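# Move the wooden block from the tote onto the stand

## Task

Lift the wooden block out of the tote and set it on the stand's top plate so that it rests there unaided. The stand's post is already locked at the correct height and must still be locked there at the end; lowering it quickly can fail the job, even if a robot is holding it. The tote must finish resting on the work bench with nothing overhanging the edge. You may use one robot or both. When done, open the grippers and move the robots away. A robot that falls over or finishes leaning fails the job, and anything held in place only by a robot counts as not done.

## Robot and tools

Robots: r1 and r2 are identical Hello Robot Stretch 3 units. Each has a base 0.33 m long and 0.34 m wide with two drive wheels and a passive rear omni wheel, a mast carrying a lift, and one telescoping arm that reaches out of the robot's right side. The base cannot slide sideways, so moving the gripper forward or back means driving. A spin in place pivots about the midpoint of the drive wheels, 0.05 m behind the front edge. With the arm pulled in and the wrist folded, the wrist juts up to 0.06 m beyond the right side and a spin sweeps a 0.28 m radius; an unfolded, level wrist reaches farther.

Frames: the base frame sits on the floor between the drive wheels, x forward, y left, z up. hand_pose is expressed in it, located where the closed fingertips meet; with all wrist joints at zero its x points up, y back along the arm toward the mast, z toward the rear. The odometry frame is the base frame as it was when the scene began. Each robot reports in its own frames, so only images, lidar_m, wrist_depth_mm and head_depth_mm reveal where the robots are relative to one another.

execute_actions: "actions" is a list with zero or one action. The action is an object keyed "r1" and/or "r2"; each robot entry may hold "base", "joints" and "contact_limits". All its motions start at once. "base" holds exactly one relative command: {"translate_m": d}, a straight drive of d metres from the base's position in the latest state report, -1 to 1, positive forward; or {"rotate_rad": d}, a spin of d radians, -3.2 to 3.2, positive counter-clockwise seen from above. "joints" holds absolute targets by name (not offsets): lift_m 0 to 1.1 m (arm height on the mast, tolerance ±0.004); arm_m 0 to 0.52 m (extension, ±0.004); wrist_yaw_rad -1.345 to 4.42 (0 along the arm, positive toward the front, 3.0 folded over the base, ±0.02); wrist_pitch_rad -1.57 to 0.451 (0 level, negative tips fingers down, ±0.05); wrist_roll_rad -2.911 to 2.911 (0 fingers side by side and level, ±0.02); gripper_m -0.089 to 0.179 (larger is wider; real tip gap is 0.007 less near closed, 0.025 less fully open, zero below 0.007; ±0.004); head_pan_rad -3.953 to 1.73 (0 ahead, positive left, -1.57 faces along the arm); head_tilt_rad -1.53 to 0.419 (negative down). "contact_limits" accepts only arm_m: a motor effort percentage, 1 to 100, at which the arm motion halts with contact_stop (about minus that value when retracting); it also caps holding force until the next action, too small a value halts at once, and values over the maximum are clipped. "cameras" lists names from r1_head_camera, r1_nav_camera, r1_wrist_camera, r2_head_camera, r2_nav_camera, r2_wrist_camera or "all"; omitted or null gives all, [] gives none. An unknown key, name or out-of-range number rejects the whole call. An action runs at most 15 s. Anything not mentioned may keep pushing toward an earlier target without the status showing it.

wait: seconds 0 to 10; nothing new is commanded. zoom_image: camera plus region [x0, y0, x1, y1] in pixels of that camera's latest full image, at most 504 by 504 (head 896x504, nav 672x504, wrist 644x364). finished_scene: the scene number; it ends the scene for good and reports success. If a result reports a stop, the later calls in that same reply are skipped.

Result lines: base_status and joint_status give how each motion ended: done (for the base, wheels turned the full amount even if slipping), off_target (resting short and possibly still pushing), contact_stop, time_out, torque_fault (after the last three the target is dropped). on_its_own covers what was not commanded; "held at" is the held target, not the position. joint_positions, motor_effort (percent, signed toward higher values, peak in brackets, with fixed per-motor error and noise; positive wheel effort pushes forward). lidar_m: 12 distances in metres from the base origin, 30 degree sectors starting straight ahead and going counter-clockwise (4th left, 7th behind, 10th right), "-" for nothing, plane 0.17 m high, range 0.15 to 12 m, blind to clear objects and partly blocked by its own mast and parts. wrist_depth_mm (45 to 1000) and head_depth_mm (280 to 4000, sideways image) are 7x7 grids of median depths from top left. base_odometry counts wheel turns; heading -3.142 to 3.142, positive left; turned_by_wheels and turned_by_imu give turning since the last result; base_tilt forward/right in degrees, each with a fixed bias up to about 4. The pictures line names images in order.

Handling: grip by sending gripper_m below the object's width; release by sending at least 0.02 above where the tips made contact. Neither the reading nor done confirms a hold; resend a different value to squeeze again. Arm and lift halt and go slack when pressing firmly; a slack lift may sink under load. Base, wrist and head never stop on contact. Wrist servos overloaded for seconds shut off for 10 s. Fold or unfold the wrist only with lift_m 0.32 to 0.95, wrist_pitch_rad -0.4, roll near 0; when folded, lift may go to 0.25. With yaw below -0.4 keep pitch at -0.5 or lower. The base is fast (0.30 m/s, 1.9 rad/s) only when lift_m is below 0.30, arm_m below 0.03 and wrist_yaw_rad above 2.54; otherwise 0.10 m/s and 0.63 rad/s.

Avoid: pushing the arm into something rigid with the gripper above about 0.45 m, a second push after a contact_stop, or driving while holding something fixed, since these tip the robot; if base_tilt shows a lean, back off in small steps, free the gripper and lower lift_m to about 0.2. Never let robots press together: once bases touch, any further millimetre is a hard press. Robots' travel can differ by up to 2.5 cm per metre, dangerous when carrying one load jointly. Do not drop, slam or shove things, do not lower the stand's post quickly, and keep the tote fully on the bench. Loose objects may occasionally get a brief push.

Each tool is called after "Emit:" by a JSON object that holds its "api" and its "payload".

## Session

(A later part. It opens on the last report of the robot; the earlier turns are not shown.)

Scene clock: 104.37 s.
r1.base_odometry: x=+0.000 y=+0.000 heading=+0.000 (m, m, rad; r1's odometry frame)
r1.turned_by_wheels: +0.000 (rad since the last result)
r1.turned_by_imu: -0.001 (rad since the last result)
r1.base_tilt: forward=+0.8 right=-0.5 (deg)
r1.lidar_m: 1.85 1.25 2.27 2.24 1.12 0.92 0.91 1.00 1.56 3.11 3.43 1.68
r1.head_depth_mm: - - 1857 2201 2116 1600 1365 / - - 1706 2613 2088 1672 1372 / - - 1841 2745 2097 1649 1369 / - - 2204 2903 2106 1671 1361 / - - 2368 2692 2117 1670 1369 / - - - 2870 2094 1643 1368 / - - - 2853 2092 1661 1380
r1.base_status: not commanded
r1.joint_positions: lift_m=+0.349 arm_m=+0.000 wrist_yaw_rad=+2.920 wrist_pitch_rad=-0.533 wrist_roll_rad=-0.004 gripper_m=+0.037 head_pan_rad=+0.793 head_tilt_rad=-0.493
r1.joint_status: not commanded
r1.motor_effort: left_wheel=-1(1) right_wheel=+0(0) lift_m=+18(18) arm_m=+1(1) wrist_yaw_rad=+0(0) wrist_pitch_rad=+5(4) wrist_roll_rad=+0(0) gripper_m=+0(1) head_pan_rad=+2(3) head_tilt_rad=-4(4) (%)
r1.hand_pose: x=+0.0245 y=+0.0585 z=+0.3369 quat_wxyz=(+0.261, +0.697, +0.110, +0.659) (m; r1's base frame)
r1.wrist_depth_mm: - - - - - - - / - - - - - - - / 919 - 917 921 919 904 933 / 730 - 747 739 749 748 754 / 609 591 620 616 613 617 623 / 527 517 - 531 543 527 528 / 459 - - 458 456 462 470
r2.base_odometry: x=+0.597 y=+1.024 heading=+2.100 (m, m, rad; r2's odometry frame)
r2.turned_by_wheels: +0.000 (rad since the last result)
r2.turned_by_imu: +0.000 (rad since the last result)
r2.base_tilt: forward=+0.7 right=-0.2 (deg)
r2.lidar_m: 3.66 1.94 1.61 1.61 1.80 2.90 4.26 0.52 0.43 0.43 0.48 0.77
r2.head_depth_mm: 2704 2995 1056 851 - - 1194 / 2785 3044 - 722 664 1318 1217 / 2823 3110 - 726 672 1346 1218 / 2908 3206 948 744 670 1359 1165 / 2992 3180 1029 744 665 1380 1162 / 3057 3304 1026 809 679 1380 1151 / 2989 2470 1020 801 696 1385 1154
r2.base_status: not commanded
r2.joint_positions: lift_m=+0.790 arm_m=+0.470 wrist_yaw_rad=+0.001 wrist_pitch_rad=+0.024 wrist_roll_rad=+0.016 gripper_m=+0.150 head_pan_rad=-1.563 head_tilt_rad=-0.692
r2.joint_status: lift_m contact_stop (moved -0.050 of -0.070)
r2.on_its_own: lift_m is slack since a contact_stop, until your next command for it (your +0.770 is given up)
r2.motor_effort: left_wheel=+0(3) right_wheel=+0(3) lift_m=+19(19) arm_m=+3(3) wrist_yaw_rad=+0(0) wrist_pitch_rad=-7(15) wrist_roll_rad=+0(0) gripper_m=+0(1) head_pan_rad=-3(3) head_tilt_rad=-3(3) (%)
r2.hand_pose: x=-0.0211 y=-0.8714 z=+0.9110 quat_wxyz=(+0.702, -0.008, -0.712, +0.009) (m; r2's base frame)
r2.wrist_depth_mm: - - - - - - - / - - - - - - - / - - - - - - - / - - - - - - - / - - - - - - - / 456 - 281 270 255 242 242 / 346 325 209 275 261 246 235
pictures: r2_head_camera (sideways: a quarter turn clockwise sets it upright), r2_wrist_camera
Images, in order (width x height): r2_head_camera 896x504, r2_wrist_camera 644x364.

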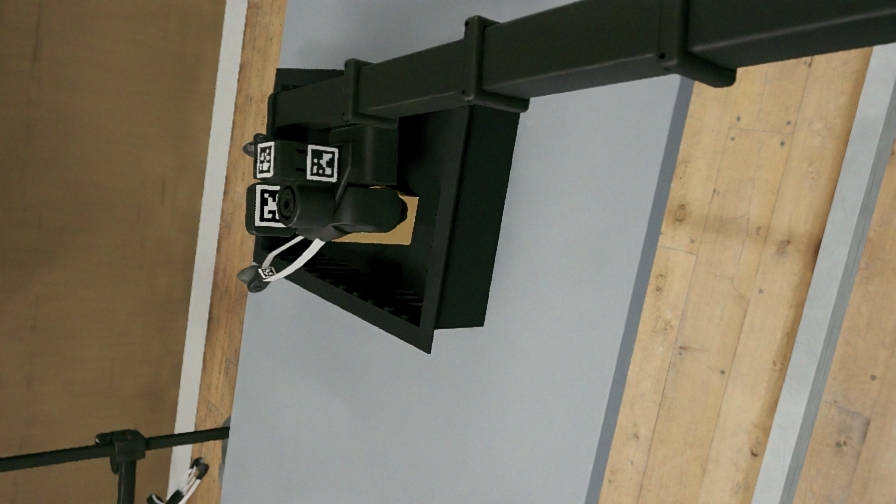

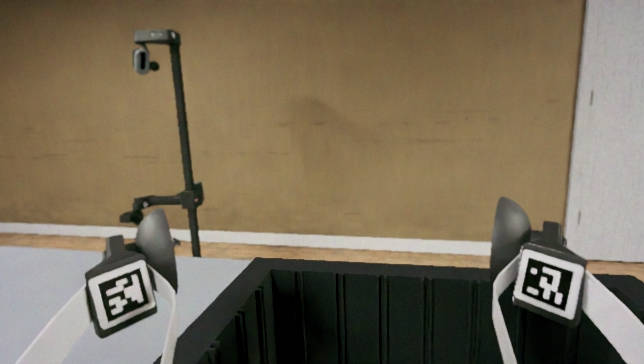

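Emit:
{"api": "execute_actions", "payload": {"actions": [{"r2":{"joints":{"lift_m":0.80,"gripper_m":-0.02}}}], "cameras": ["r2_head_camera","r2_wrist_camera"]}}

Scene clock: 110.43 s.
r1.base_odometry: x=+0.000 y=+0.000 heading=+0.000 (m, m, rad; r1's odometry frame)
r1.turned_by_wheels: +0.000 (rad since the last result)
r1.turned_by_imu: -0.001 (rad since the last result)
r1.base_tilt: forward=+0.9 right=-0.7 (deg)
r1.lidar_m: 1.85 1.25 2.27 2.24 1.12 0.92 0.91 1.00 1.57 3.13 3.45 1.68
r1.head_depth_mm: - - 1857 2201 2110 1600 1376 / - - 1724 2661 2102 1662 1373 / - - 1842 2747 2107 1659 1376 / - - 2199 2889 2091 1652 1359 / - - 2391 2756 2091 1663 1369 / - - - 2822 2065 1656 1382 / - - - 2858 2083 1647 1362
r1.base_status: not commanded
r1.joint_positions: lift_m=+0.349 arm_m=+0.000 wrist_yaw_rad=+2.920 wrist_pitch_rad=-0.533 wrist_roll_rad=-0.004 gripper_m=+0.037 head_pan_rad=+0.793 head_tilt_rad=-0.493
r1.joint_status: not commanded
r1.motor_effort: left_wheel=-1(1) right_wheel=+0(0) lift_m=+18(18) arm_m=+0(1) wrist_yaw_rad=+0(0) wrist_pitch_rad=+4(5) wrist_roll_rad=+0(0) gripper_m=-1(1) head_pan_rad=+3(3) head_tilt_rad=-5(4) (%)
r1.hand_pose: x=+0.0245 y=+0.0585 z=+0.3369 quat_wxyz=(+0.261, +0.697, +0.110, +0.659) (m; r1's base frame)
r1.wrist_depth_mm: - - - - - - - / - - - - - - - / 918 - 919 910 914 900 907 / 717 - 737 734 735 744 744 / 608 584 627 619 621 619 613 / 526 520 - 524 542 522 532 / 461 - - 459 458 464 468
r2.base_odometry: x=+0.597 y=+1.024 heading=+2.100 (m, m, rad; r2's odometry frame)
r2.turned_by_wheels: +0.000 (rad since the last result)
r2.turned_by_imu: -0.001 (rad since the last result)
r2.base_tilt: forward=+0.7 right=-0.3 (deg)
r2.lidar_m: 3.65 1.94 1.62 1.61 1.80 2.91 4.26 0.52 0.43 0.43 0.48 0.77
r2.head_depth_mm: 2711 2960 1055 852 - - 1210 / 2762 3064 - 821 673 1313 1220 / 2830 3116 - 731 671 1339 1208 / 2863 3151 946 742 667 1365 1169 / 2966 3164 1030 743 668 1382 1158 / 3007 3280 1027 802 683 1372 1163 / 2991 2488 1021 802 694 1369 1155
r2.base_status: not commanded
r2.joint_positions: lift_m=+0.800 arm_m=+0.470 wrist_yaw_rad=+0.001 wrist_pitch_rad=-0.016 wrist_roll_rad=+0.016 gripper_m=-0.020 head_pan_rad=-1.563 head_tilt_rad=-0.692
r2.joint_status: all done
r2.motor_effort: left_wheel=-1(0) right_wheel=+0(0) lift_m=+24(25) arm_m=+3(3) wrist_yaw_rad=+0(0) wrist_pitch_rad=+6(6) wrist_roll_rad=+0(1) gripper_m=-10(99) head_pan_rad=-5(5) head_tilt_rad=-3(3) (%)
r2.hand_pose: x=-0.0211 y=-0.8705 z=+0.9103 quat_wxyz=(+0.702, +0.006, -0.712, -0.006) (m; r2's base frame)
r2.wrist_depth_mm: - - - - - - - / - - - - - - - / - - - - - - - / - - - - - - - / - - - - - - - / 431 417 391 - 255 244 232 / 330 327 218 280 269 249 236
pictures: r2_head_camera (sideways: a quarter turn clockwise sets it upright), r2_wrist_camera
Images, in order (width x height): r2_head_camera 896x504, r2_wrist_camera 644x364.

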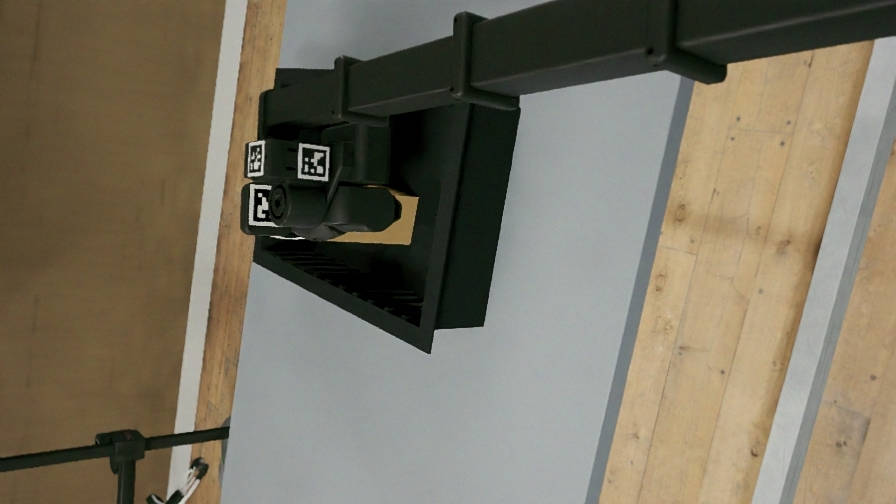

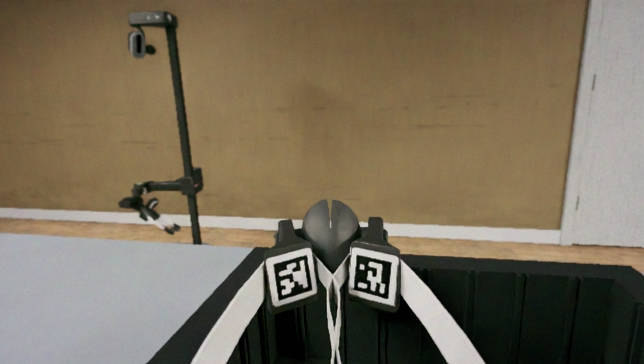

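Emit:
{"api": "execute_actions", "payload": {"actions": [{"r2":{"joints":{"lift_m":0.88,"arm_m":0.37,"gripper_m":0.15,"wrist_pitch_rad":-0.5}}}], "cameras": ["r2_head_camera","r2_wrist_camera"]}}

Scene clock: 117.67 s.
r1.base_odometry: x=+0.000 y=+0.000 heading=+0.000 (m, m, rad; r1's odometry frame)
r1.turned_by_wheels: +0.000 (rad since the last result)
r1.turned_by_imu: -0.001 (rad since the last result)
r1.base_tilt: forward=+0.8 right=-0.6 (deg)
r1.lidar_m: 1.85 1.25 2.26 2.23 1.12 0.92 0.91 1.00 1.56 3.13 3.43 1.68
r1.head_depth_mm: - - 1847 2202 2101 1624 1366 / - - 1730 2662 2143 1667 1374 / - - 1865 2754 2107 1657 1368 / - - 2213 2868 2108 1671 1370 / - - 2359 2685 2112 1641 1357 / - - - 2817 2103 1665 1361 / - - - 2860 2107 1652 1369
r1.base_status: not commanded
r1.joint_positions: lift_m=+0.349 arm_m=+0.000 wrist_yaw_rad=+2.920 wrist_pitch_rad=-0.533 wrist_roll_rad=-0.004 gripper_m=+0.037 head_pan_rad=+0.793 head_tilt_rad=-0.493
r1.joint_status: not commanded
r1.motor_effort: left_wheel=-1(1) right_wheel=+0(0) lift_m=+18(18) arm_m=+1(0) wrist_yaw_rad=+0(1) wrist_pitch_rad=+4(5) wrist_roll_rad=+0(1) gripper_m=+0(2) head_pan_rad=+1(3) head_tilt_rad=-5(4) (%)
r1.hand_pose: x=+0.0245 y=+0.0585 z=+0.3369 quat_wxyz=(+0.261, +0.697, +0.110, +0.659) (m; r1's base frame)
r1.wrist_depth_mm: - - - - - - - / - - - - - - - / 917 - 907 933 914 928 928 / 736 - 734 737 744 735 735 / 613 588 631 613 616 626 619 / 518 524 - 533 546 527 533 / 454 - - 458 456 472 462
r2.base_odometry: x=+0.597 y=+1.024 heading=+2.100 (m, m, rad; r2's odometry frame)
r2.turned_by_wheels: +0.000 (rad since the last result)
r2.turned_by_imu: -0.001 (rad since the last result)
r2.base_tilt: forward=+0.6 right=-0.1 (deg)
r2.lidar_m: 3.66 1.94 1.61 1.61 1.80 2.91 4.26 0.52 0.43 0.43 0.48 0.77
r2.head_depth_mm: 2674 2980 - - 668 1321 1228 / 2692 3015 - 752 674 1310 1215 / 2860 3135 - 732 672 1334 1209 / 2860 3136 978 744 669 1357 1160 / 2947 3151 1025 743 666 1391 1160 / 2973 3265 1027 804 683 1376 1156 / 2990 2471 1021 802 696 1375 1157
r2.base_status: not commanded
r2.joint_positions: lift_m=+0.880 arm_m=+0.370 wrist_yaw_rad=-0.001 wrist_pitch_rad=-0.512 wrist_roll_rad=+0.015 gripper_m=+0.150 head_pan_rad=-1.563 head_tilt_rad=-0.692
r2.joint_status: all done
r2.motor_effort: left_wheel=-1(1) right_wheel=+1(3) lift_m=+24(25) arm_m=-3(6) wrist_yaw_rad=+1(1) wrist_pitch_rad=+4(57) wrist_roll_rad=+1(7) gripper_m=+1(100) head_pan_rad=-5(5) head_tilt_rad=-3(3) (%)
r2.hand_pose: x=-0.0217 y=-0.7268 z=+0.8719 quat_wxyz=(+0.679, +0.178, -0.689, -0.181) (m; r2's base frame)
r2.wrist_depth_mm: - - - - - - - / 597 593 559 370 355 341 - / 461 450 308 396 384 349 397 / 377 366 259 355 352 324 230 / 316 314 271 307 301 298 193 / 275 - 254 127 129 254 172 / 150 171 227 113 114 231 198
pictures: r2_head_camera (sideways: a quarter turn clockwise sets it upright), r2_wrist_camera
Images, in order (width x height): r2_head_camera 896x504, r2_wrist_camera 644x364.

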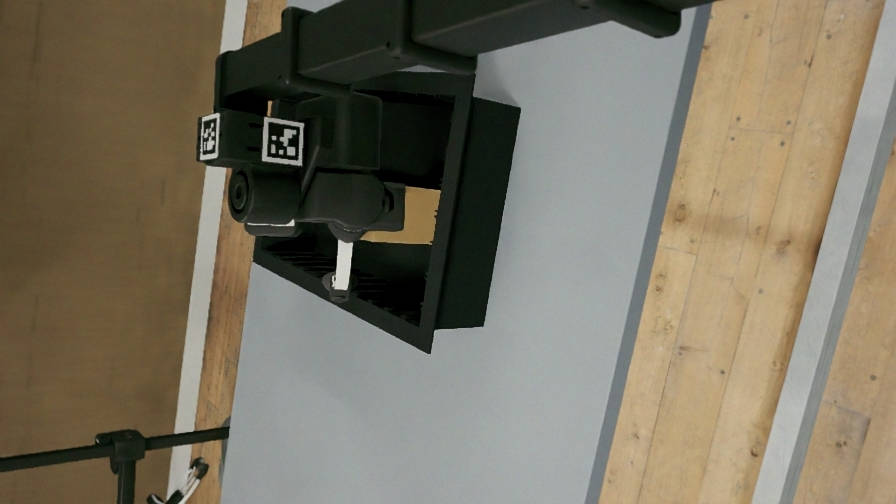

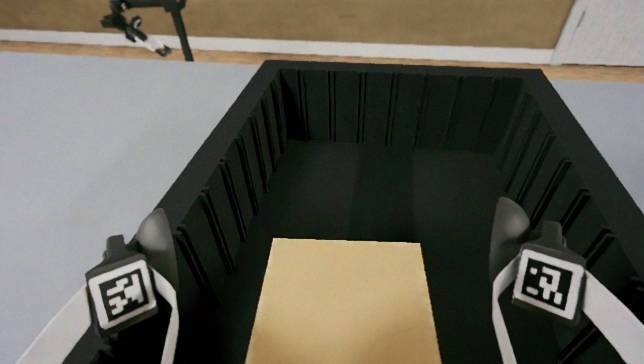

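Emit:
{"api": "execute_actions", "payload": {"actions": [{"r2":{"joints":{"lift_m":0.84}}}], "cameras": []}}

Emit:
{"api": "execute_actions", "payload": {"actions": [{"r2":{"joints":{"gripper_m":-0.02}}}], "cameras": ["r2_head_camera","r2_wrist_camera"]}}

Scene clock: 123.77 s.
r1.base_odometry: x=+0.000 y=+0.000 heading=+0.000 (m, m, rad; r1's odometry frame)
r1.turned_by_wheels: +0.000 (rad since the last result)
r1.turned_by_imu: -0.001 (rad since the last result)
r1.base_tilt: forward=+0.8 right=-0.5 (deg)
r1.lidar_m: 1.85 1.25 2.27 2.24 1.13 0.91 0.91 1.00 1.56 3.12 3.44 1.68
r1.head_depth_mm: - - 1878 2175 2106 1609 1377 / - - 1719 2574 2114 1665 1381 / - - 1843 2775 2103 1668 1359 / - - 2215 2876 2105 1668 1375 / - - 2364 2679 2093 1685 1380 / - - - 2833 2099 1674 1363 / - - - 2872 2066 1649 1366
r1.base_status: not commanded
r1.joint_positions: lift_m=+0.349 arm_m=+0.000 wrist_yaw_rad=+2.920 wrist_pitch_rad=-0.533 wrist_roll_rad=-0.004 gripper_m=+0.037 head_pan_rad=+0.793 head_tilt_rad=-0.493
r1.joint_status: not commanded
r1.motor_effort: left_wheel=-1(1) right_wheel=+0(0) lift_m=+18(18) arm_m=+1(0) wrist_yaw_rad=-1(0) wrist_pitch_rad=+4(5) wrist_roll_rad=+0(1) gripper_m=-1(0) head_pan_rad=+2(3) head_tilt_rad=-5(4) (%)
r1.hand_pose: x=+0.0245 y=+0.0585 z=+0.3369 quat_wxyz=(+0.261, +0.697, +0.110, +0.659) (m; r1's base frame)
r1.wrist_depth_mm: - - - - - - - / - - - - - - - / 900 - 903 920 916 915 911 / 739 - 720 729 746 744 761 / 611 588 631 620 625 624 625 / 526 523 - 524 547 531 533 / 458 - - 469 458 471 462
r2.base_odometry: x=+0.597 y=+1.024 heading=+2.099 (m, m, rad; r2's odometry frame)
r2.turned_by_wheels: +0.000 (rad since the last result)
r2.turned_by_imu: -0.001 (rad since the last result)
r2.base_tilt: forward=+0.5 right=-0.2 (deg)
r2.lidar_m: 3.64 1.94 1.61 1.61 1.79 2.90 4.26 0.52 0.43 0.43 0.48 0.77
r2.head_depth_mm: 2691 3027 1104 - - 1310 1217 / 2772 3079 - 726 674 1320 1213 / 2789 3041 - 719 674 1341 1216 / 2861 3206 980 742 669 1367 1159 / 2927 3185 1033 750 664 1371 1164 / 3049 3283 1025 807 683 1384 1161 / 2990 2514 1019 803 697 1375 1151
r2.base_status: not commanded
r2.joint_positions: lift_m=+0.846 arm_m=+0.370 wrist_yaw_rad=-0.002 wrist_pitch_rad=-0.456 wrist_roll_rad=+0.058 gripper_m=+0.150 head_pan_rad=-1.563 head_tilt_rad=-0.692
r2.joint_status: lift_m contact_stop (moved -0.034 of -0.040)
r2.on_its_own: lift_m is slack since a contact_stop, until your next command for it (your +0.840 is given up)
r2.motor_effort: left_wheel=-3(4) right_wheel=+5(8) lift_m=+20(22) arm_m=-1(3) wrist_yaw_rad=+1(2) wrist_pitch_rad=-14(16) wrist_roll_rad=-16(17) gripper_m=-4(2) head_pan_rad=-4(4) head_tilt_rad=-3(3) (%)
r2.hand_pose: x=-0.0219 y=-0.7346 z=+0.8504 quat_wxyz=(+0.669, +0.155, -0.708, -0.165) (m; r2's base frame)
r2.wrist_depth_mm: - - - - - - - / 668 647 578 361 346 325 472 / 484 465 289 381 366 343 238 / 383 354 265 344 331 306 195 / 314 198 220 118 124 277 184 / 269 - 107 102 105 229 170 / - 176 92 89 90 206 195
pictures: none
No camera images: the call's "cameras" was empty. Leave "cameras" out to get every camera's image.

not run: a stop came earlier in this reply.

Emit:
{"api": "execute_actions", "payload": {"actions": [{"r2":{"joints":{"gripper_m":-0.02,"lift_m":0.855}}}], "cameras": ["r2_head_camera","r2_wrist_camera"]}}

Scene clock: 128.67 s.
r1.base_odometry: x=+0.000 y=+0.000 heading=+0.000 (m, m, rad; r1's odometry frame)
r1.turned_by_wheels: +0.000 (rad since the last result)
r1.turned_by_imu: -0.001 (rad since the last result)
r1.base_tilt: forward=+0.7 right=-0.5 (deg)
r1.lidar_m: 1.86 1.25 2.27 2.23 1.13 0.92 0.91 1.00 1.56 3.12 3.44 1.68
r1.head_depth_mm: - - 1848 2170 2117 1612 1366 / - - 1725 2581 2114 1671 1370 / - - 1843 2778 2101 1659 1365 / - - 2185 2867 2125 1650 1366 / - - 2345 2736 2106 1660 1365 / - - - 2882 2076 1653 1368 / - - - 2830 2111 1647 1370
r1.base_status: not commanded
r1.joint_positions: lift_m=+0.349 arm_m=+0.000 wrist_yaw_rad=+2.920 wrist_pitch_rad=-0.533 wrist_roll_rad=-0.004 gripper_m=+0.037 head_pan_rad=+0.793 head_tilt_rad=-0.493
r1.joint_status: not commanded
r1.motor_effort: left_wheel=+0(0) right_wheel=+0(0) lift_m=+18(18) arm_m=+0(1) wrist_yaw_rad=+0(0) wrist_pitch_rad=+5(4) wrist_roll_rad=+0(0) gripper_m=-1(1) head_pan_rad=+3(3) head_tilt_rad=-5(4) (%)
r1.hand_pose: x=+0.0245 y=+0.0585 z=+0.3369 quat_wxyz=(+0.261, +0.697, +0.110, +0.659) (m; r1's base frame)
r1.wrist_depth_mm: - - - - - - - / - - - - - - - / 911 - 909 931 939 941 951 / 736 - 731 732 725 742 748 / 601 595 633 616 614 619 620 / 524 523 - 531 547 534 527 / 462 - - 459 461 466 462
r2.base_odometry: x=+0.597 y=+1.024 heading=+2.100 (m, m, rad; r2's odometry frame)
r2.turned_by_wheels: +0.000 (rad since the last result)
r2.turned_by_imu: +0.000 (rad since the last result)
r2.base_tilt: forward=+0.5 right=-0.1 (deg)
r2.lidar_m: 3.65 1.94 1.61 1.61 1.79 2.91 4.27 0.52 0.43 0.43 0.48 0.77
r2.head_depth_mm: 2726 2995 1151 - 658 1322 1222 / 2774 3035 - 751 672 1317 1214 / 2812 3115 - 729 671 1344 1209 / 2898 3171 974 741 669 1355 1164 / 2998 3169 1035 748 667 1389 1158 / 3050 3276 1027 807 681 1379 1155 / 2971 2509 1017 799 699 1366 1160
r2.base_status: not commanded
r2.joint_positions: lift_m=+0.855 arm_m=+0.370 wrist_yaw_rad=+0.000 wrist_pitch_rad=-0.485 wrist_roll_rad=+0.020 gripper_m=-0.013 head_pan_rad=-1.563 head_tilt_rad=-0.692
r2.joint_status: gripper_m off_target (ended at -0.013, target -0.020); the others done
r2.motor_effort: left_wheel=-1(3) right_wheel=+2(4) lift_m=+19(25) arm_m=-1(1) wrist_yaw_rad=+1(2) wrist_pitch_rad=-5(13) wrist_roll_rad=-1(14) gripper_m=-100(100) head_pan_rad=-5(3) head_tilt_rad=-3(3) (%)
r2.hand_pose: x=-0.0216 y=-0.7305 z=+0.8531 quat_wxyz=(+0.680, +0.168, -0.693, -0.172) (m; r2's base frame)
r2.wrist_depth_mm: - - - - - - - / 578 565 525 361 346 326 489 / 451 438 276 385 377 348 244 / 361 329 264 337 331 311 201 / 299 179 132 122 124 272 188 / 154 159 110 106 105 - 187 / 139 193 99 93 92 213 168
pictures: r2_head_camera (sideways: a quarter turn clockwise sets it upright), r2_wrist_camera
Images, in order (width x height): r2_head_camera 896x504, r2_wrist_camera 644x364.

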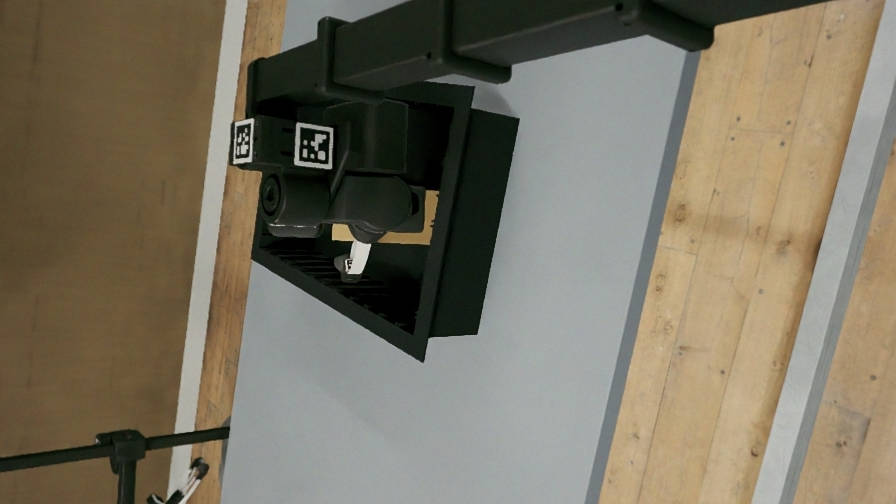

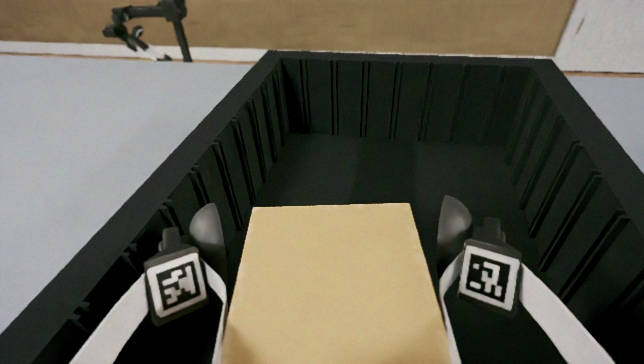

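Gripped. Lift and look toward the stand.

Emit:
{"api": "execute_actions", "payload": {"actions": [{"r2":{"joints":{"lift_m":1.08,"head_pan_rad":-0.5,"head_tilt_rad":-0.4}}}], "cameras": ["r2_head_camera","r2_wrist_camera","r2_nav_camera"]}}

Scene clock: 134.63 s.
r1.base_odometry: x=+0.000 y=+0.000 heading=+0.000 (m, m, rad; r1's odometry frame)
r1.turned_by_wheels: +0.000 (rad since the last result)
r1.turned_by_imu: -0.001 (rad since the last result)
r1.base_tilt: forward=+0.8 right=-0.6 (deg)
r1.lidar_m: 1.86 1.25 2.27 2.23 1.13 0.92 0.91 1.00 1.56 3.12 3.46 1.67
r1.head_depth_mm: - - 1854 2193 2121 1607 1363 / - - 1734 2609 2122 1653 1363 / - - 1833 2771 2117 1656 1368 / - - 2185 2857 2125 1659 1371 / - - 2369 2705 2093 1643 1353 / - - - 2914 2090 1651 1362 / - - - 2856 2080 1654 1369
r1.base_status: not commanded
r1.joint_positions: lift_m=+0.349 arm_m=+0.000 wrist_yaw_rad=+2.920 wrist_pitch_rad=-0.533 wrist_roll_rad=-0.004 gripper_m=+0.037 head_pan_rad=+0.793 head_tilt_rad=-0.493
r1.joint_status: not commanded
r1.motor_effort: left_wheel=+0(0) right_wheel=+0(0) lift_m=+18(18) arm_m=+1(1) wrist_yaw_rad=+0(0) wrist_pitch_rad=+5(4) wrist_roll_rad=+0(0) gripper_m=-1(1) head_pan_rad=+2(2) head_tilt_rad=-4(5) (%)
r1.hand_pose: x=+0.0245 y=+0.0585 z=+0.3369 quat_wxyz=(+0.261, +0.697, +0.110, +0.659) (m; r1's base frame)
r1.wrist_depth_mm: - - - - - - - / - - - - - - - / 914 - 910 937 927 921 928 / 717 - 734 733 740 739 736 / 618 583 633 618 618 616 623 / 514 527 - 525 547 533 529 / 457 - - 460 458 462 460
r2.base_odometry: x=+0.597 y=+1.024 heading=+2.100 (m, m, rad; r2's odometry frame)
r2.turned_by_wheels: +0.000 (rad since the last result)
r2.turned_by_imu: -0.001 (rad since the last result)
r2.base_tilt: forward=+0.7 right=-0.1 (deg)
r2.lidar_m: 3.64 1.95 1.61 1.61 1.80 2.90 4.25 0.52 0.43 0.43 0.48 0.77
r2.head_depth_mm: - - - 3227 958 758 1437 / - - - 3274 990 1614 1436 / - - - 3233 2168 1697 1285 / - - - 2987 2241 1753 1425 / 3984 - - 3166 2248 1731 1416 / 3864 - - 3111 2235 1738 1416 / 3831 - - 3097 2212 1716 1419
r2.base_status: not commanded
r2.joint_positions: lift_m=+1.080 arm_m=+0.370 wrist_yaw_rad=+0.000 wrist_pitch_rad=-0.527 wrist_roll_rad=+0.020 gripper_m=+0.014 head_pan_rad=-0.507 head_tilt_rad=-0.409
r2.joint_status: all done
r2.on_its_own: gripper_m is held at +0.013, not at your -0.020, by its stall guard, which is still easing
r2.motor_effort: left_wheel=-1(2) right_wheel=+1(3) lift_m=+25(27) arm_m=-2(2) wrist_yaw_rad=+0(1) wrist_pitch_rad=+9(11) wrist_roll_rad=-1(1) gripper_m=-24(42) head_pan_rad=+5(52) head_tilt_rad=+4(21) (%)
r2.hand_pose: x=-0.0216 y=-0.7243 z=+1.0687 quat_wxyz=(+0.676, +0.183, -0.689, -0.187) (m; r2's base frame)
r2.wrist_depth_mm: - - - - - - - / - - - - - - - / - - - - - - - / 693 664 685 659 646 625 - / 578 581 555 131 135 557 544 / 510 512 119 115 116 - 476 / 453 446 347 102 104 388 423
pictures: r2_head_camera (sideways: a quarter turn clockwise sets it upright), r2_nav_camera (sideways: a quarter turn counterclockwise sets it upright), r2_wrist_camera
Images, in order (width x height): r2_head_camera 896x504, r2_nav_camera 672x504, r2_wrist_camera 644x364.

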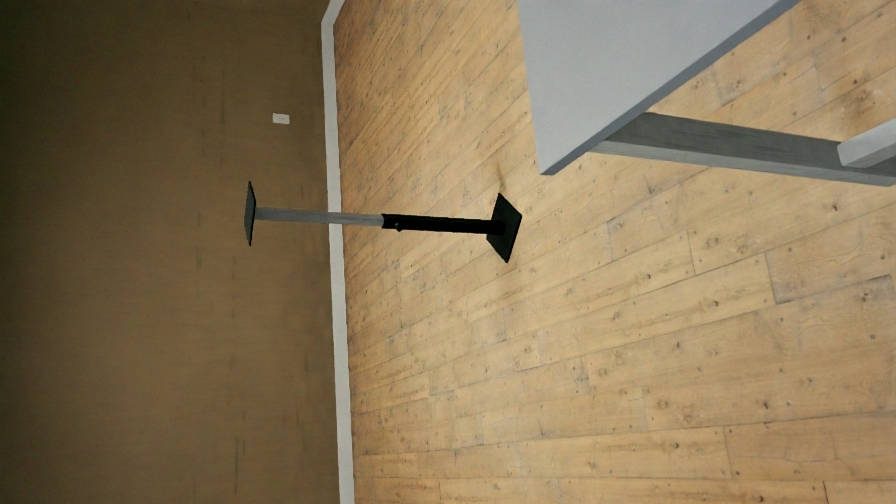

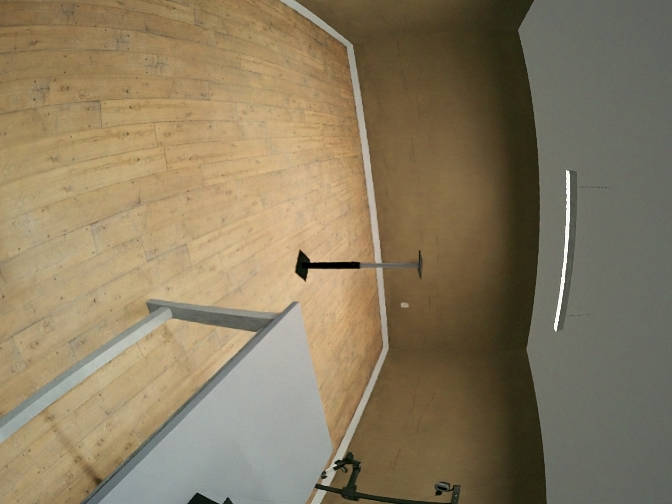

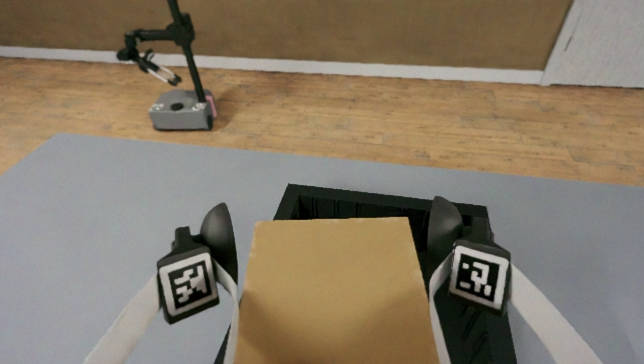

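Emit:
{"api": "execute_actions", "payload": {"actions": [{"r2":{"base":{"translate_m":1.0},"joints":{"arm_m":0.0,"head_pan_rad":-0.8}}}], "cameras": ["r2_head_camera","r2_nav_camera"]}}

Scene clock: 156.37 s.
r1.base_odometry: x=+0.000 y=+0.000 heading=+0.000 (m, m, rad; r1's odometry frame)
r1.turned_by_wheels: +0.000 (rad since the last result)
r1.turned_by_imu: -0.003 (rad since the last result)
r1.base_tilt: forward=+0.8 right=-0.6 (deg)
r1.lidar_m: 1.85 1.25 2.27 2.23 1.13 0.92 0.91 1.00 1.56 3.12 3.43 1.68
r1.head_depth_mm: - - 1851 2202 2119 1620 1370 / - - 1729 2601 2104 1653 1364 / - - 1846 2767 2104 1668 1376 / - - 2192 2895 2133 1657 1377 / - - 2349 2744 2101 1656 1371 / - - - 2847 2105 1633 1370 / - - - 2841 2087 1652 1363
r1.base_status: not commanded
r1.joint_positions: lift_m=+0.349 arm_m=+0.000 wrist_yaw_rad=+2.920 wrist_pitch_rad=-0.533 wrist_roll_rad=-0.004 gripper_m=+0.037 head_pan_rad=+0.793 head_tilt_rad=-0.493
r1.joint_status: not commanded
r1.motor_effort: left_wheel=-1(1) right_wheel=+0(0) lift_m=+18(18) arm_m=+1(0) wrist_yaw_rad=-1(0) wrist_pitch_rad=+5(5) wrist_roll_rad=+0(0) gripper_m=+0(0) head_pan_rad=+4(2) head_tilt_rad=-5(4) (%)
r1.hand_pose: x=+0.0245 y=+0.0585 z=+0.3369 quat_wxyz=(+0.261, +0.697, +0.110, +0.659) (m; r1's base frame)
r1.wrist_depth_mm: - - - - - - - / - - - - - - - / 909 - 916 925 914 943 929 / 722 - 730 748 728 747 737 / 616 589 635 621 613 618 612 / 516 523 - 534 547 528 528 / 458 - - 456 454 460 463
r2.base_odometry: x=+0.092 y=+1.888 heading=+2.100 (m, m, rad; r2's odometry frame)
r2.turned_by_wheels: +0.000 (rad since the last result)
r2.turned_by_imu: -0.008 (rad since the last result)
r2.base_tilt: forward=+0.4 right=-0.4 (deg)
r2.lidar_m: 3.25 1.72 1.42 1.42 1.58 2.53 1.43 0.74 0.63 2.42 1.60 3.49
r2.head_depth_mm: 3797 3993 - 3225 2303 1759 1439 / - - - 3280 2291 1776 1439 / 3876 - - 3037 2179 1757 1423 / 3614 3977 - 3201 2234 1746 1419 / 3332 3686 - 3107 2255 1744 1407 / 3254 3447 3729 3105 2242 1744 1418 / 3060 3307 3469 3093 2213 1719 1408
r2.base_status: done
r2.joint_positions: lift_m=+1.080 arm_m=+0.001 wrist_yaw_rad=+0.000 wrist_pitch_rad=-0.529 wrist_roll_rad=+0.018 gripper_m=+0.035 head_pan_rad=-0.793 head_tilt_rad=-0.408
r2.joint_status: all done
r2.on_its_own: gripper_m is held at +0.034, not at your -0.020, by its stall guard, which is not easing now
r2.motor_effort: left_wheel=+0(3) right_wheel=+0(7) lift_m=+25(25) arm_m=-3(4) wrist_yaw_rad=+1(1) wrist_pitch_rad=+10(11) wrist_roll_rad=+0(1) gripper_m=-23(25) head_pan_rad=-5(35) head_tilt_rad=+4(4) (%)
r2.hand_pose: x=-0.0216 y=-0.3552 z=+1.0683 quat_wxyz=(+0.676, +0.183, -0.688, -0.187) (m; r2's base frame)
r2.wrist_depth_mm: - - - - - - - / - - - - - 949 929 / - - - - - 743 772 / - - - - - 636 633 / - - - 133 134 556 548 / - - 120 117 118 502 507 / - - - 104 105 - -
pictures: r2_head_camera (sideways: a quarter turn clockwise sets it upright), r2_nav_camera (sideways: a quarter turn counterclockwise sets it upright)
Images, in order (width x height): r2_head_camera 896x504, r2_nav_camera 672x504.

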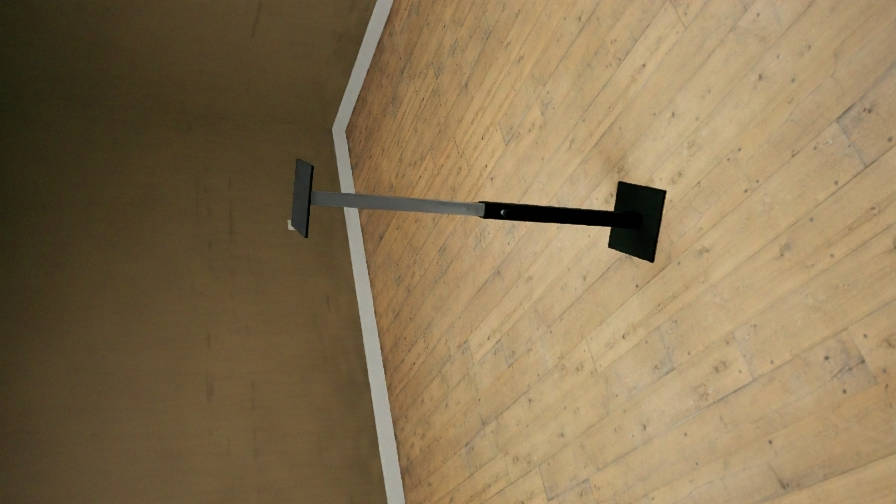

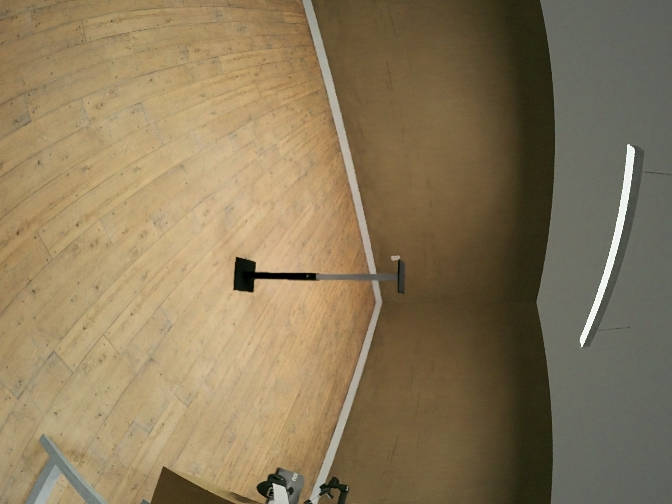

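Emit:
{"api": "execute_actions", "payload": {"actions": [{"r2":{"base":{"rotate_rad":-0.486}}}], "cameras": []}}

Emit:
{"api": "execute_actions", "payload": {"actions": [{"r2":{"base":{"translate_m":1.0}}}], "cameras": []}}

Emit:
{"api": "execute_actions", "payload": {"actions": [{"r2":{"base":{"translate_m":0.52},"joints":{"head_pan_rad":-1.57,"head_tilt_rad":-0.7}}}], "cameras": ["r2_head_camera","r2_wrist_camera"]}}

Scene clock: 171.63 s.
r1.base_odometry: x=+0.000 y=+0.000 heading=+0.000 (m, m, rad; r1's odometry frame)
r1.turned_by_wheels: +0.000 (rad since the last result)
r1.turned_by_imu: -0.001 (rad since the last result)
r1.base_tilt: forward=+0.9 right=-0.5 (deg)
r1.lidar_m: 1.85 1.25 2.27 2.23 1.12 0.92 0.91 1.00 1.57 3.13 3.44 1.68
r1.head_depth_mm: - - 1846 2202 2089 1613 1369 / - - 1713 2629 2106 1657 1375 / - - 1837 2791 2115 1668 1370 / - - 2197 2872 2074 1677 1378 / - - 2362 2705 2111 1669 1356 / - - - 2829 2091 1647 1364 / - - - 2815 2105 1646 1366
r1.base_status: not commanded
r1.joint_positions: lift_m=+0.349 arm_m=+0.000 wrist_yaw_rad=+2.920 wrist_pitch_rad=-0.533 wrist_roll_rad=-0.004 gripper_m=+0.037 head_pan_rad=+0.793 head_tilt_rad=-0.493
r1.joint_status: not commanded
r1.motor_effort: left_wheel=+0(1) right_wheel=+0(0) lift_m=+18(18) arm_m=+1(0) wrist_yaw_rad=+0(0) wrist_pitch_rad=+5(4) wrist_roll_rad=+0(0) gripper_m=-1(1) head_pan_rad=+1(3) head_tilt_rad=-5(5) (%)
r1.hand_pose: x=+0.0245 y=+0.0585 z=+0.3369 quat_wxyz=(+0.261, +0.697, +0.110, +0.659) (m; r1's base frame)
r1.wrist_depth_mm: - - - - - - - / - - - - - - - / 907 - 899 926 938 911 924 / 725 - 727 741 738 741 754 / 609 584 631 613 610 617 625 / 525 528 - 532 550 532 533 / 459 - - 462 457 464 462
r2.base_odometry: x=+0.092 y=+1.888 heading=+1.614 (m, m, rad; r2's odometry frame)
r2.turned_by_wheels: -0.486 (rad since the last result)
r2.turned_by_imu: -0.489 (rad since the last result)
r2.base_tilt: forward=+0.6 right=-0.2 (deg)
r2.lidar_m: 3.48 3.02 1.67 1.42 1.42 1.62 2.70 1.32 0.73 0.63 2.42 1.60
r2.head_depth_mm: 2915 3084 3250 2665 2312 1771 1441 / 3053 3204 3438 3285 2273 1765 1446 / 3149 3448 3629 3204 2309 1765 1436 / 3327 3562 3821 3221 2264 1737 1431 / 3525 3858 - 3195 2264 1740 1420 / 3733 - - 3129 2225 1736 1418 / 3972 - - 3094 2212 1707 1395
r2.base_status: done
r2.joint_positions: lift_m=+1.080 arm_m=+0.001 wrist_yaw_rad=+0.000 wrist_pitch_rad=-0.529 wrist_roll_rad=+0.018 gripper_m=+0.035 head_pan_rad=-0.793 head_tilt_rad=-0.408
r2.joint_status: not commanded
r2.on_its_own: gripper_m is held at +0.034, not at your -0.020, by its stall guard, which is not easing now
r2.motor_effort: left_wheel=+4(9) right_wheel=-4(8) lift_m=+25(25) arm_m=-3(3) wrist_yaw_rad=+1(0) wrist_pitch_rad=+10(10) wrist_roll_rad=+0(1) gripper_m=-24(24) head_pan_rad=-4(4) head_tilt_rad=+4(3) (%)
r2.hand_pose: x=-0.0216 y=-0.3552 z=+1.0683 quat_wxyz=(+0.676, +0.183, -0.688, -0.187) (m; r2's base frame)
r2.wrist_depth_mm: - - - - - - - / - - - 993 980 896 824 / - - - 793 776 758 773 / - - - 658 639 680 - / - - - 133 135 - - / - - 120 117 118 - - / - - - 104 105 - -
pictures: none
No camera images: the call's "cameras" was empty. Leave "cameras" out to get every camera's image.

Scene clock: 182.87 s.
r1.base_odometry: x=+0.000 y=+0.000 heading=+0.000 (m, m, rad; r1's odometry frame)
r1.turned_by_wheels: +0.000 (rad since the last result)
r1.turned_by_imu: -0.002 (rad since the last result)
r1.base_tilt: forward=+0.7 right=-0.6 (deg)
r1.lidar_m: 1.85 1.25 2.27 2.23 1.13 0.92 0.91 1.00 1.56 3.12 3.44 1.68
r1.head_depth_mm: - - 1867 2197 2115 1611 1363 / - - 1742 2627 2106 1658 1374 / - - 1838 2770 2092 1657 1372 / - - 2219 2860 2121 1643 1378 / - - 2382 2741 2108 1665 1364 / - - - 2864 2114 1664 1360 / - - - 2847 2076 1645 1365
r1.base_status: not commanded
r1.joint_positions: lift_m=+0.349 arm_m=+0.000 wrist_yaw_rad=+2.920 wrist_pitch_rad=-0.533 wrist_roll_rad=-0.004 gripper_m=+0.037 head_pan_rad=+0.793 head_tilt_rad=-0.493
r1.joint_status: not commanded
r1.motor_effort: left_wheel=-1(1) right_wheel=+0(0) lift_m=+18(18) arm_m=+0(0) wrist_yaw_rad=+0(0) wrist_pitch_rad=+5(5) wrist_roll_rad=+0(0) gripper_m=+0(1) head_pan_rad=+2(2) head_tilt_rad=-4(4) (%)
r1.hand_pose: x=+0.0245 y=+0.0585 z=+0.3369 quat_wxyz=(+0.261, +0.697, +0.110, +0.659) (m; r1's base frame)
r1.wrist_depth_mm: - - - - - - - / - - - - - - - / 904 - 915 912 919 914 959 / 730 - 738 716 738 730 751 / 609 588 637 628 615 608 619 / 529 527 - 531 540 530 529 / 455 - - 464 455 463 461
r2.base_odometry: x=+0.049 y=+2.887 heading=+1.614 (m, m, rad; r2's odometry frame)
r2.turned_by_wheels: +0.000 (rad since the last result)
r2.turned_by_imu: -0.006 (rad since the last result)
r2.base_tilt: forward=+0.6 right=-0.2 (deg)
r2.lidar_m: 2.54 2.54 2.03 1.71 1.71 1.94 3.23 1.15 1.46 2.17 0.76 2.99
r2.head_depth_mm: 2673 2789 2991 3120 2302 1779 1437 / 2776 2935 3163 3229 2288 1763 1437 / 2850 3093 3334 889 2277 1751 1428 / 3059 3231 3517 883 2107 1633 1320 / 3186 3447 3724 3117 2212 1726 1418 / 3360 3552 3875 3146 2244 1729 1411 / 3131 3204 3381 3114 2218 1710 1400
r2.base_status: done
r2.joint_positions: lift_m=+1.080 arm_m=+0.001 wrist_yaw_rad=+0.000 wrist_pitch_rad=-0.529 wrist_roll_rad=+0.018 gripper_m=+0.035 head_pan_rad=-0.793 head_tilt_rad=-0.408
r2.joint_status: not commanded
r2.on_its_own: gripper_m is held at +0.034, not at your -0.020, by its stall guard, which is not easing now
r2.motor_effort: left_wheel=+4(8) right_wheel=-5(6) lift_m=+25(25) arm_m=-3(3) wrist_yaw_rad=+0(0) wrist_pitch_rad=+10(10) wrist_roll_rad=-1(1) gripper_m=-25(25) head_pan_rad=-5(4) head_tilt_rad=+4(4) (%)
r2.hand_pose: x=-0.0216 y=-0.3552 z=+1.0683 quat_wxyz=(+0.676, +0.183, -0.688, -0.187) (m; r2's base frame)
r2.wrist_depth_mm: - - - - - - - / - - - - - - - / - - - - - - - / - - - - - - - / - - - 133 135 - - / - - 120 117 118 - - / - - - 104 105 - -
pictures: none
No camera images: the call's "cameras" was empty. Leave "cameras" out to get every camera's image.

Scene clock: 189.30 s.
r1.base_odometry: x=+0.000 y=+0.000 heading=+0.000 (m, m, rad; r1's odometry frame)
r1.turned_by_wheels: +0.000 (rad since the last result)
r1.turned_by_imu: -0.001 (rad since the last result)
r1.base_tilt: forward=+0.9 right=-0.6 (deg)
r1.lidar_m: 1.85 1.25 2.27 2.23 1.13 0.92 0.91 1.00 1.56 3.13 3.44 1.68
r1.head_depth_mm: - - 1847 2180 2096 1609 1368 / - - 1734 2608 2108 1676 1365 / - - 1853 2755 2101 1660 1367 / - - 2207 2872 2095 1658 1371 / - - 2376 2698 2106 1667 1369 / - - - 2863 2109 1659 1362 / - - - 2846 2102 1638 1362
r1.base_status: not commanded
r1.joint_positions: lift_m=+0.349 arm_m=+0.000 wrist_yaw_rad=+2.920 wrist_pitch_rad=-0.533 wrist_roll_rad=-0.004 gripper_m=+0.037 head_pan_rad=+0.793 head_tilt_rad=-0.493
r1.joint_status: not commanded
r1.motor_effort: left_wheel=+0(1) right_wheel=+0(0) lift_m=+18(18) arm_m=+0(0) wrist_yaw_rad=+0(0) wrist_pitch_rad=+4(4) wrist_roll_rad=+1(0) gripper_m=-1(0) head_pan_rad=+3(4) head_tilt_rad=-4(5) (%)
r1.hand_pose: x=+0.0245 y=+0.0585 z=+0.3369 quat_wxyz=(+0.261, +0.697, +0.110, +0.659) (m; r1's base frame)
r1.wrist_depth_mm: - - - - - - - / - - - - - - - / 918 - 914 912 940 925 944 / 730 - 748 741 733 757 744 / 609 590 626 618 616 620 621 / 518 528 - 534 547 526 534 / 463 - - 464 460 460 461
r2.base_odometry: x=+0.027 y=+3.406 heading=+1.614 (m, m, rad; r2's odometry frame)
r2.turned_by_wheels: +0.000 (rad since the last result)
r2.turned_by_imu: -0.003 (rad since the last result)
r2.base_tilt: forward=+0.6 right=-0.2 (deg)
r2.lidar_m: 2.05 2.03 2.21 1.87 1.86 2.11 3.51 1.61 1.81 0.55 2.89 2.42
r2.head_depth_mm: - - - - - 1350 1213 / - - - - - 1338 1220 / 2673 - - - - 1376 1213 / 2696 2916 646 710 375 1298 1187 / 2621 2867 2239 1935 1625 1395 1193 / 2515 2801 2513 1961 1627 1382 1206 / 2482 2755 2494 1958 1614 1384 1195
r2.base_status: done
r2.joint_positions: lift_m=+1.080 arm_m=+0.001 wrist_yaw_rad=+0.000 wrist_pitch_rad=-0.529 wrist_roll_rad=+0.018 gripper_m=+0.035 head_pan_rad=-1.563 head_tilt_rad=-0.691
r2.joint_status: all done
r2.on_its_own: gripper_m is held at +0.034, not at your -0.020, by its stall guard, which is not easing now
r2.motor_effort: left_wheel=+4(9) right_wheel=-5(5) lift_m=+25(25) arm_m=-3(3) wrist_yaw_rad=+1(0) wrist_pitch_rad=+10(10) wrist_roll_rad=-1(0) gripper_m=-23(24) head_pan_rad=-3(52) head_tilt_rad=-4(21) (%)
r2.hand_pose: x=-0.0216 y=-0.3552 z=+1.0683 quat_wxyz=(+0.676, +0.183, -0.688, -0.187) (m; r2's base frame)
r2.wrist_depth_mm: - - - - - - - / - - - - - - - / - - - 425 - - - / - - - 369 - - - / - - - 133 135 - - / - - 120 117 118 - - / - - - 104 105 - -
pictures: r2_head_camera (sideways: a quarter turn clockwise sets it upright), r2_wrist_camera
Images, in order (width x height): r2_head_camera 896x504, r2_wrist_camera 644x364.

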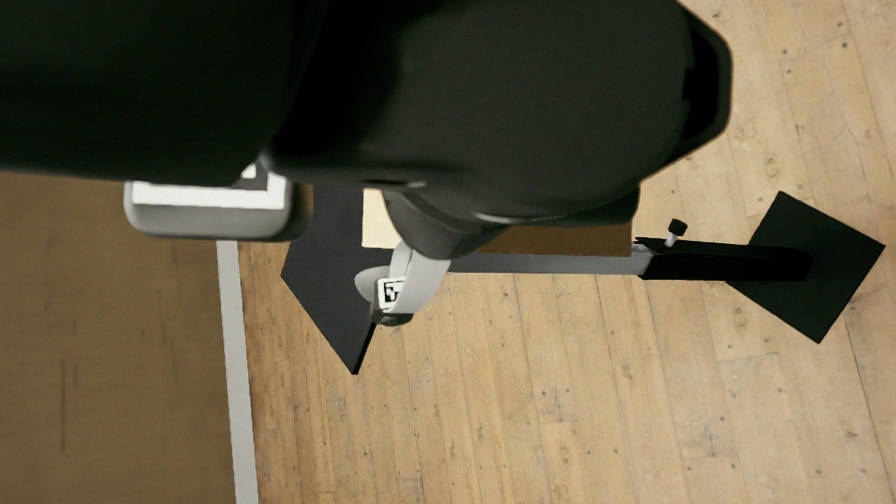

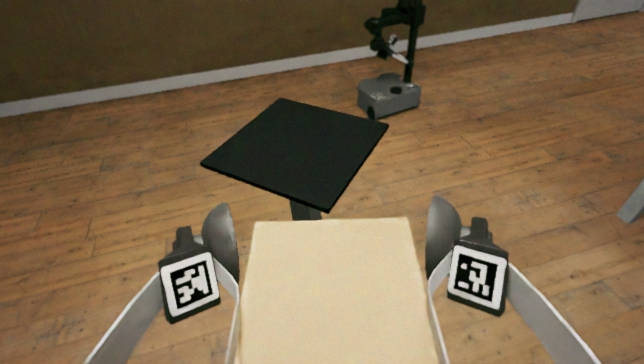

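Emit:
{"api": "execute_actions", "payload": {"actions": [{"r2":{"base":{"translate_m":0.03},"joints":{"lift_m":1.1,"arm_m":0.2},"contact_limits":{"arm_m":15}}}], "cameras": ["r2_head_camera","r2_wrist_camera"]}}

Scene clock: 199.00 s.
r1.base_odometry: x=+0.000 y=+0.000 heading=+0.000 (m, m, rad; r1's odometry frame)
r1.turned_by_wheels: +0.000 (rad since the last result)
r1.turned_by_imu: -0.001 (rad since the last result)
r1.base_tilt: forward=+0.8 right=-0.5 (deg)
r1.lidar_m: 1.85 1.25 2.27 2.23 1.13 0.92 0.91 1.00 1.57 3.13 3.43 1.68
r1.head_depth_mm: - - 1854 2178 2110 1620 1372 / - - 1723 2626 2134 1680 1379 / - - 1856 2758 2112 1654 1377 / - - 2209 2881 2110 1669 1368 / - - 2359 2733 2101 1653 1375 / - - - 2884 2082 1661 1361 / - - - 2834 2075 1654 1363
r1.base_status: not commanded
r1.joint_positions: lift_m=+0.349 arm_m=+0.000 wrist_yaw_rad=+2.920 wrist_pitch_rad=-0.533 wrist_roll_rad=-0.004 gripper_m=+0.037 head_pan_rad=+0.793 head_tilt_rad=-0.493
r1.joint_status: not commanded
r1.motor_effort: left_wheel=+0(1) right_wheel=+0(0) lift_m=+18(18) arm_m=+1(0) wrist_yaw_rad=+0(0) wrist_pitch_rad=+5(5) wrist_roll_rad=+0(0) gripper_m=-1(1) head_pan_rad=+2(2) head_tilt_rad=-4(4) (%)
r1.hand_pose: x=+0.0245 y=+0.0585 z=+0.3369 quat_wxyz=(+0.261, +0.697, +0.110, +0.659) (m; r1's base frame)
r1.wrist_depth_mm: - - - - - - - / - - - - - - - / 904 - 901 918 925 920 928 / 731 - 730 726 737 735 741 / 617 593 629 615 608 624 624 / 518 524 - 528 550 535 537 / 464 - - 460 456 464 457
r2.base_odometry: x=+0.026 y=+3.436 heading=+1.614 (m, m, rad; r2's odometry frame)
r2.turned_by_wheels: +0.000 (rad since the last result)
r2.turned_by_imu: -0.001 (rad since the last result)
r2.base_tilt: forward=+0.6 right=-0.1 (deg)
r2.lidar_m: 2.02 2.01 2.22 1.88 1.87 2.12 3.51 1.64 3.40 0.55 2.88 2.39
r2.head_depth_mm: - 3154 2517 2019 1649 1389 1217 / - 3018 2372 2012 1653 1404 1223 / - - 472 1839 1636 1391 1208 / 2679 2873 595 1884 1552 1107 1194 / 2581 2946 2523 1978 1628 1387 1203 / 2515 2814 2488 1967 1628 1383 1201 / 2467 2723 2482 1949 1627 1377 1199
r2.base_status: done
r2.joint_positions: lift_m=+1.100 arm_m=+0.200 wrist_yaw_rad=+0.000 wrist_pitch_rad=-0.529 wrist_roll_rad=+0.018 gripper_m=+0.035 head_pan_rad=-1.563 head_tilt_rad=-0.691
r2.joint_status: all done
r2.on_its_own: gripper_m is held at +0.034, not at your -0.020, by its stall guard, which is not easing now
r2.motor_effort: left_wheel=+4(11) right_wheel=-4(7) lift_m=+25(26) arm_m=+3(3) wrist_yaw_rad=+0(1) wrist_pitch_rad=+10(11) wrist_roll_rad=-1(1) gripper_m=-23(23) head_pan_rad=-5(4) head_tilt_rad=-3(3) (%)
r2.contact_limits: arm_m 15 (drawing in: default 20, maximum 33; extending or still: default 28, maximum 46)
r2.hand_pose: x=-0.0216 y=-0.5536 z=+1.0882 quat_wxyz=(+0.676, +0.183, -0.688, -0.187) (m; r2's base frame)
r2.wrist_depth_mm: - - - - - - - / - - - - - - - / - - - - - - - / - - - - - - - / - - - 133 136 - - / - - 120 117 118 - - / - - 246 104 105 - -
pictures: r2_head_camera (sideways: a quarter turn clockwise sets it upright), r2_wrist_camera
Images, in order (width x height): r2_head_camera 896x504, r2_wrist_camera 644x364.

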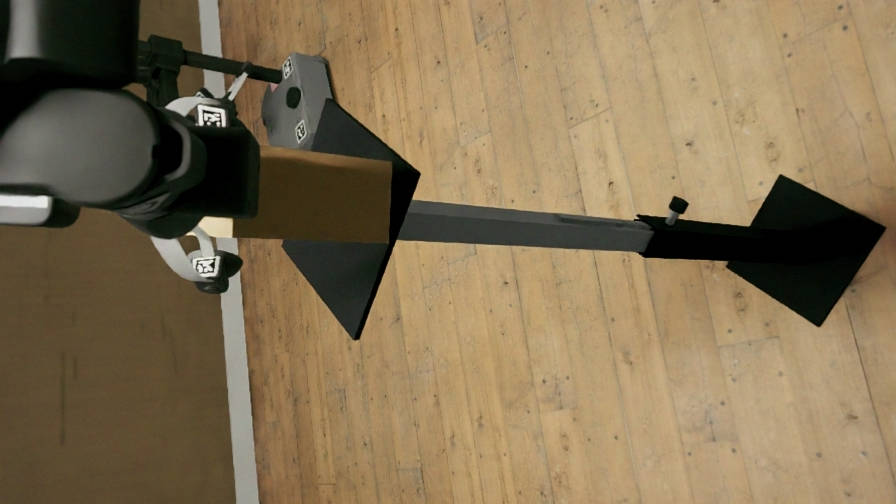

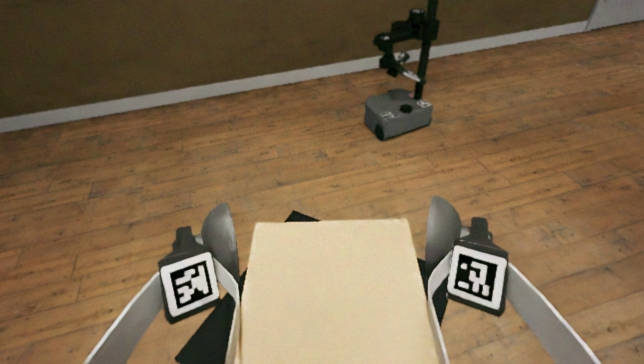

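Emit:
{"api": "execute_actions", "payload": {"actions": [{"r2":{"joints":{"arm_m":0.25},"contact_limits":{"arm_m":15}}}], "cameras": ["r2_head_camera"]}}

Scene clock: 205.63 s.
r1.base_odometry: x=+0.000 y=+0.000 heading=+0.000 (m, m, rad; r1's odometry frame)
r1.turned_by_wheels: +0.000 (rad since the last result)
r1.turned_by_imu: -0.001 (rad since the last result)
r1.base_tilt: forward=+0.7 right=-0.5 (deg)
r1.lidar_m: 1.85 1.25 2.26 2.23 1.13 0.92 0.91 1.00 1.56 3.14 3.46 1.68
r1.head_depth_mm: - - 1834 2199 2102 1600 1383 / - - 1715 2572 2120 1658 1371 / - - 1851 2795 2126 1648 1359 / - - 2196 2849 2124 1647 1365 / - - 2361 2742 2106 1656 1366 / - - - 2860 2101 1657 1366 / - - - 2862 2092 1660 1377
r1.base_status: not commanded
r1.joint_positions: lift_m=+0.349 arm_m=+0.000 wrist_yaw_rad=+2.920 wrist_pitch_rad=-0.533 wrist_roll_rad=-0.004 gripper_m=+0.037 head_pan_rad=+0.793 head_tilt_rad=-0.493
r1.joint_status: not commanded
r1.motor_effort: left_wheel=+0(0) right_wheel=+0(0) lift_m=+18(18) arm_m=+0(0) wrist_yaw_rad=+0(0) wrist_pitch_rad=+4(5) wrist_roll_rad=+0(0) gripper_m=+0(0) head_pan_rad=+3(3) head_tilt_rad=-5(5) (%)
r1.hand_pose: x=+0.0245 y=+0.0585 z=+0.3369 quat_wxyz=(+0.261, +0.697, +0.110, +0.659) (m; r1's base frame)
r1.wrist_depth_mm: - - - - - - - / - - - - - - - / 920 - 902 912 919 906 925 / 726 - 741 734 736 756 742 / 612 594 638 620 618 620 625 / 518 521 - 529 541 532 521 / 463 - - 463 458 465 460
r2.base_odometry: x=+0.026 y=+3.436 heading=+1.614 (m, m, rad; r2's odometry frame)
r2.turned_by_wheels: +0.000 (rad since the last result)
r2.turned_by_imu: -0.001 (rad since the last result)
r2.base_tilt: forward=+0.7 right=+0.0 (deg)
r2.lidar_m: 2.01 2.01 2.23 1.88 1.87 2.12 3.52 1.63 3.43 0.55 2.88 2.39
r2.head_depth_mm: - 3100 2497 2036 1654 1410 1218 / - 2956 2382 2011 1640 1411 1218 / - 488 539 1845 1648 1393 1200 / 2652 3010 597 1881 1565 1103 1195 / 2582 2860 2509 1980 1632 1397 1203 / 2524 2857 2527 1985 1621 1385 1208 / 2455 2771 2493 1958 1617 1371 1196
r2.base_status: not commanded
r2.joint_positions: lift_m=+1.100 arm_m=+0.250 wrist_yaw_rad=+0.000 wrist_pitch_rad=-0.529 wrist_roll_rad=+0.018 gripper_m=+0.035 head_pan_rad=-1.563 head_tilt_rad=-0.691
r2.joint_status: all done
r2.on_its_own: gripper_m is held at +0.034, not at your -0.020, by its stall guard, which is not easing now
r2.motor_effort: left_wheel=+4(4) right_wheel=-4(4) lift_m=+26(25) arm_m=+3(3) wrist_yaw_rad=+1(0) wrist_pitch_rad=+10(10) wrist_roll_rad=-1(0) gripper_m=-23(24) head_pan_rad=-4(5) head_tilt_rad=-3(3) (%)
r2.contact_limits: arm_m 15 (drawing in: default 20, maximum 33; extending or still: default 28, maximum 46)
r2.hand_pose: x=-0.0216 y=-0.6036 z=+1.0882 quat_wxyz=(+0.676, +0.183, -0.688, -0.187) (m; r2's base frame)
r2.wrist_depth_mm: - - - - - - - / - - - - - - - / - - - - - - - / - - - - - - - / - - - 133 135 - - / - - 121 116 118 - - / - - - 104 105 - -
pictures: r2_head_camera (sideways: a quarter turn clockwise sets it upright)
Images, in order (width x height): r2_head_camera 896x504.

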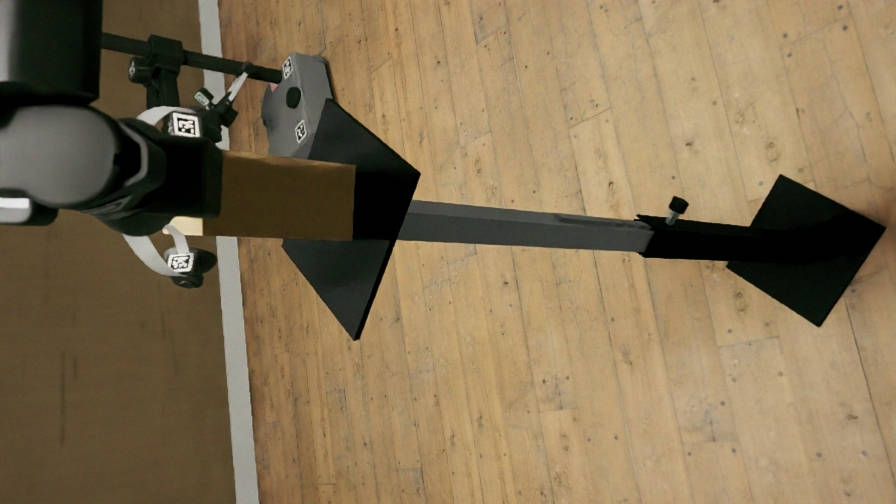

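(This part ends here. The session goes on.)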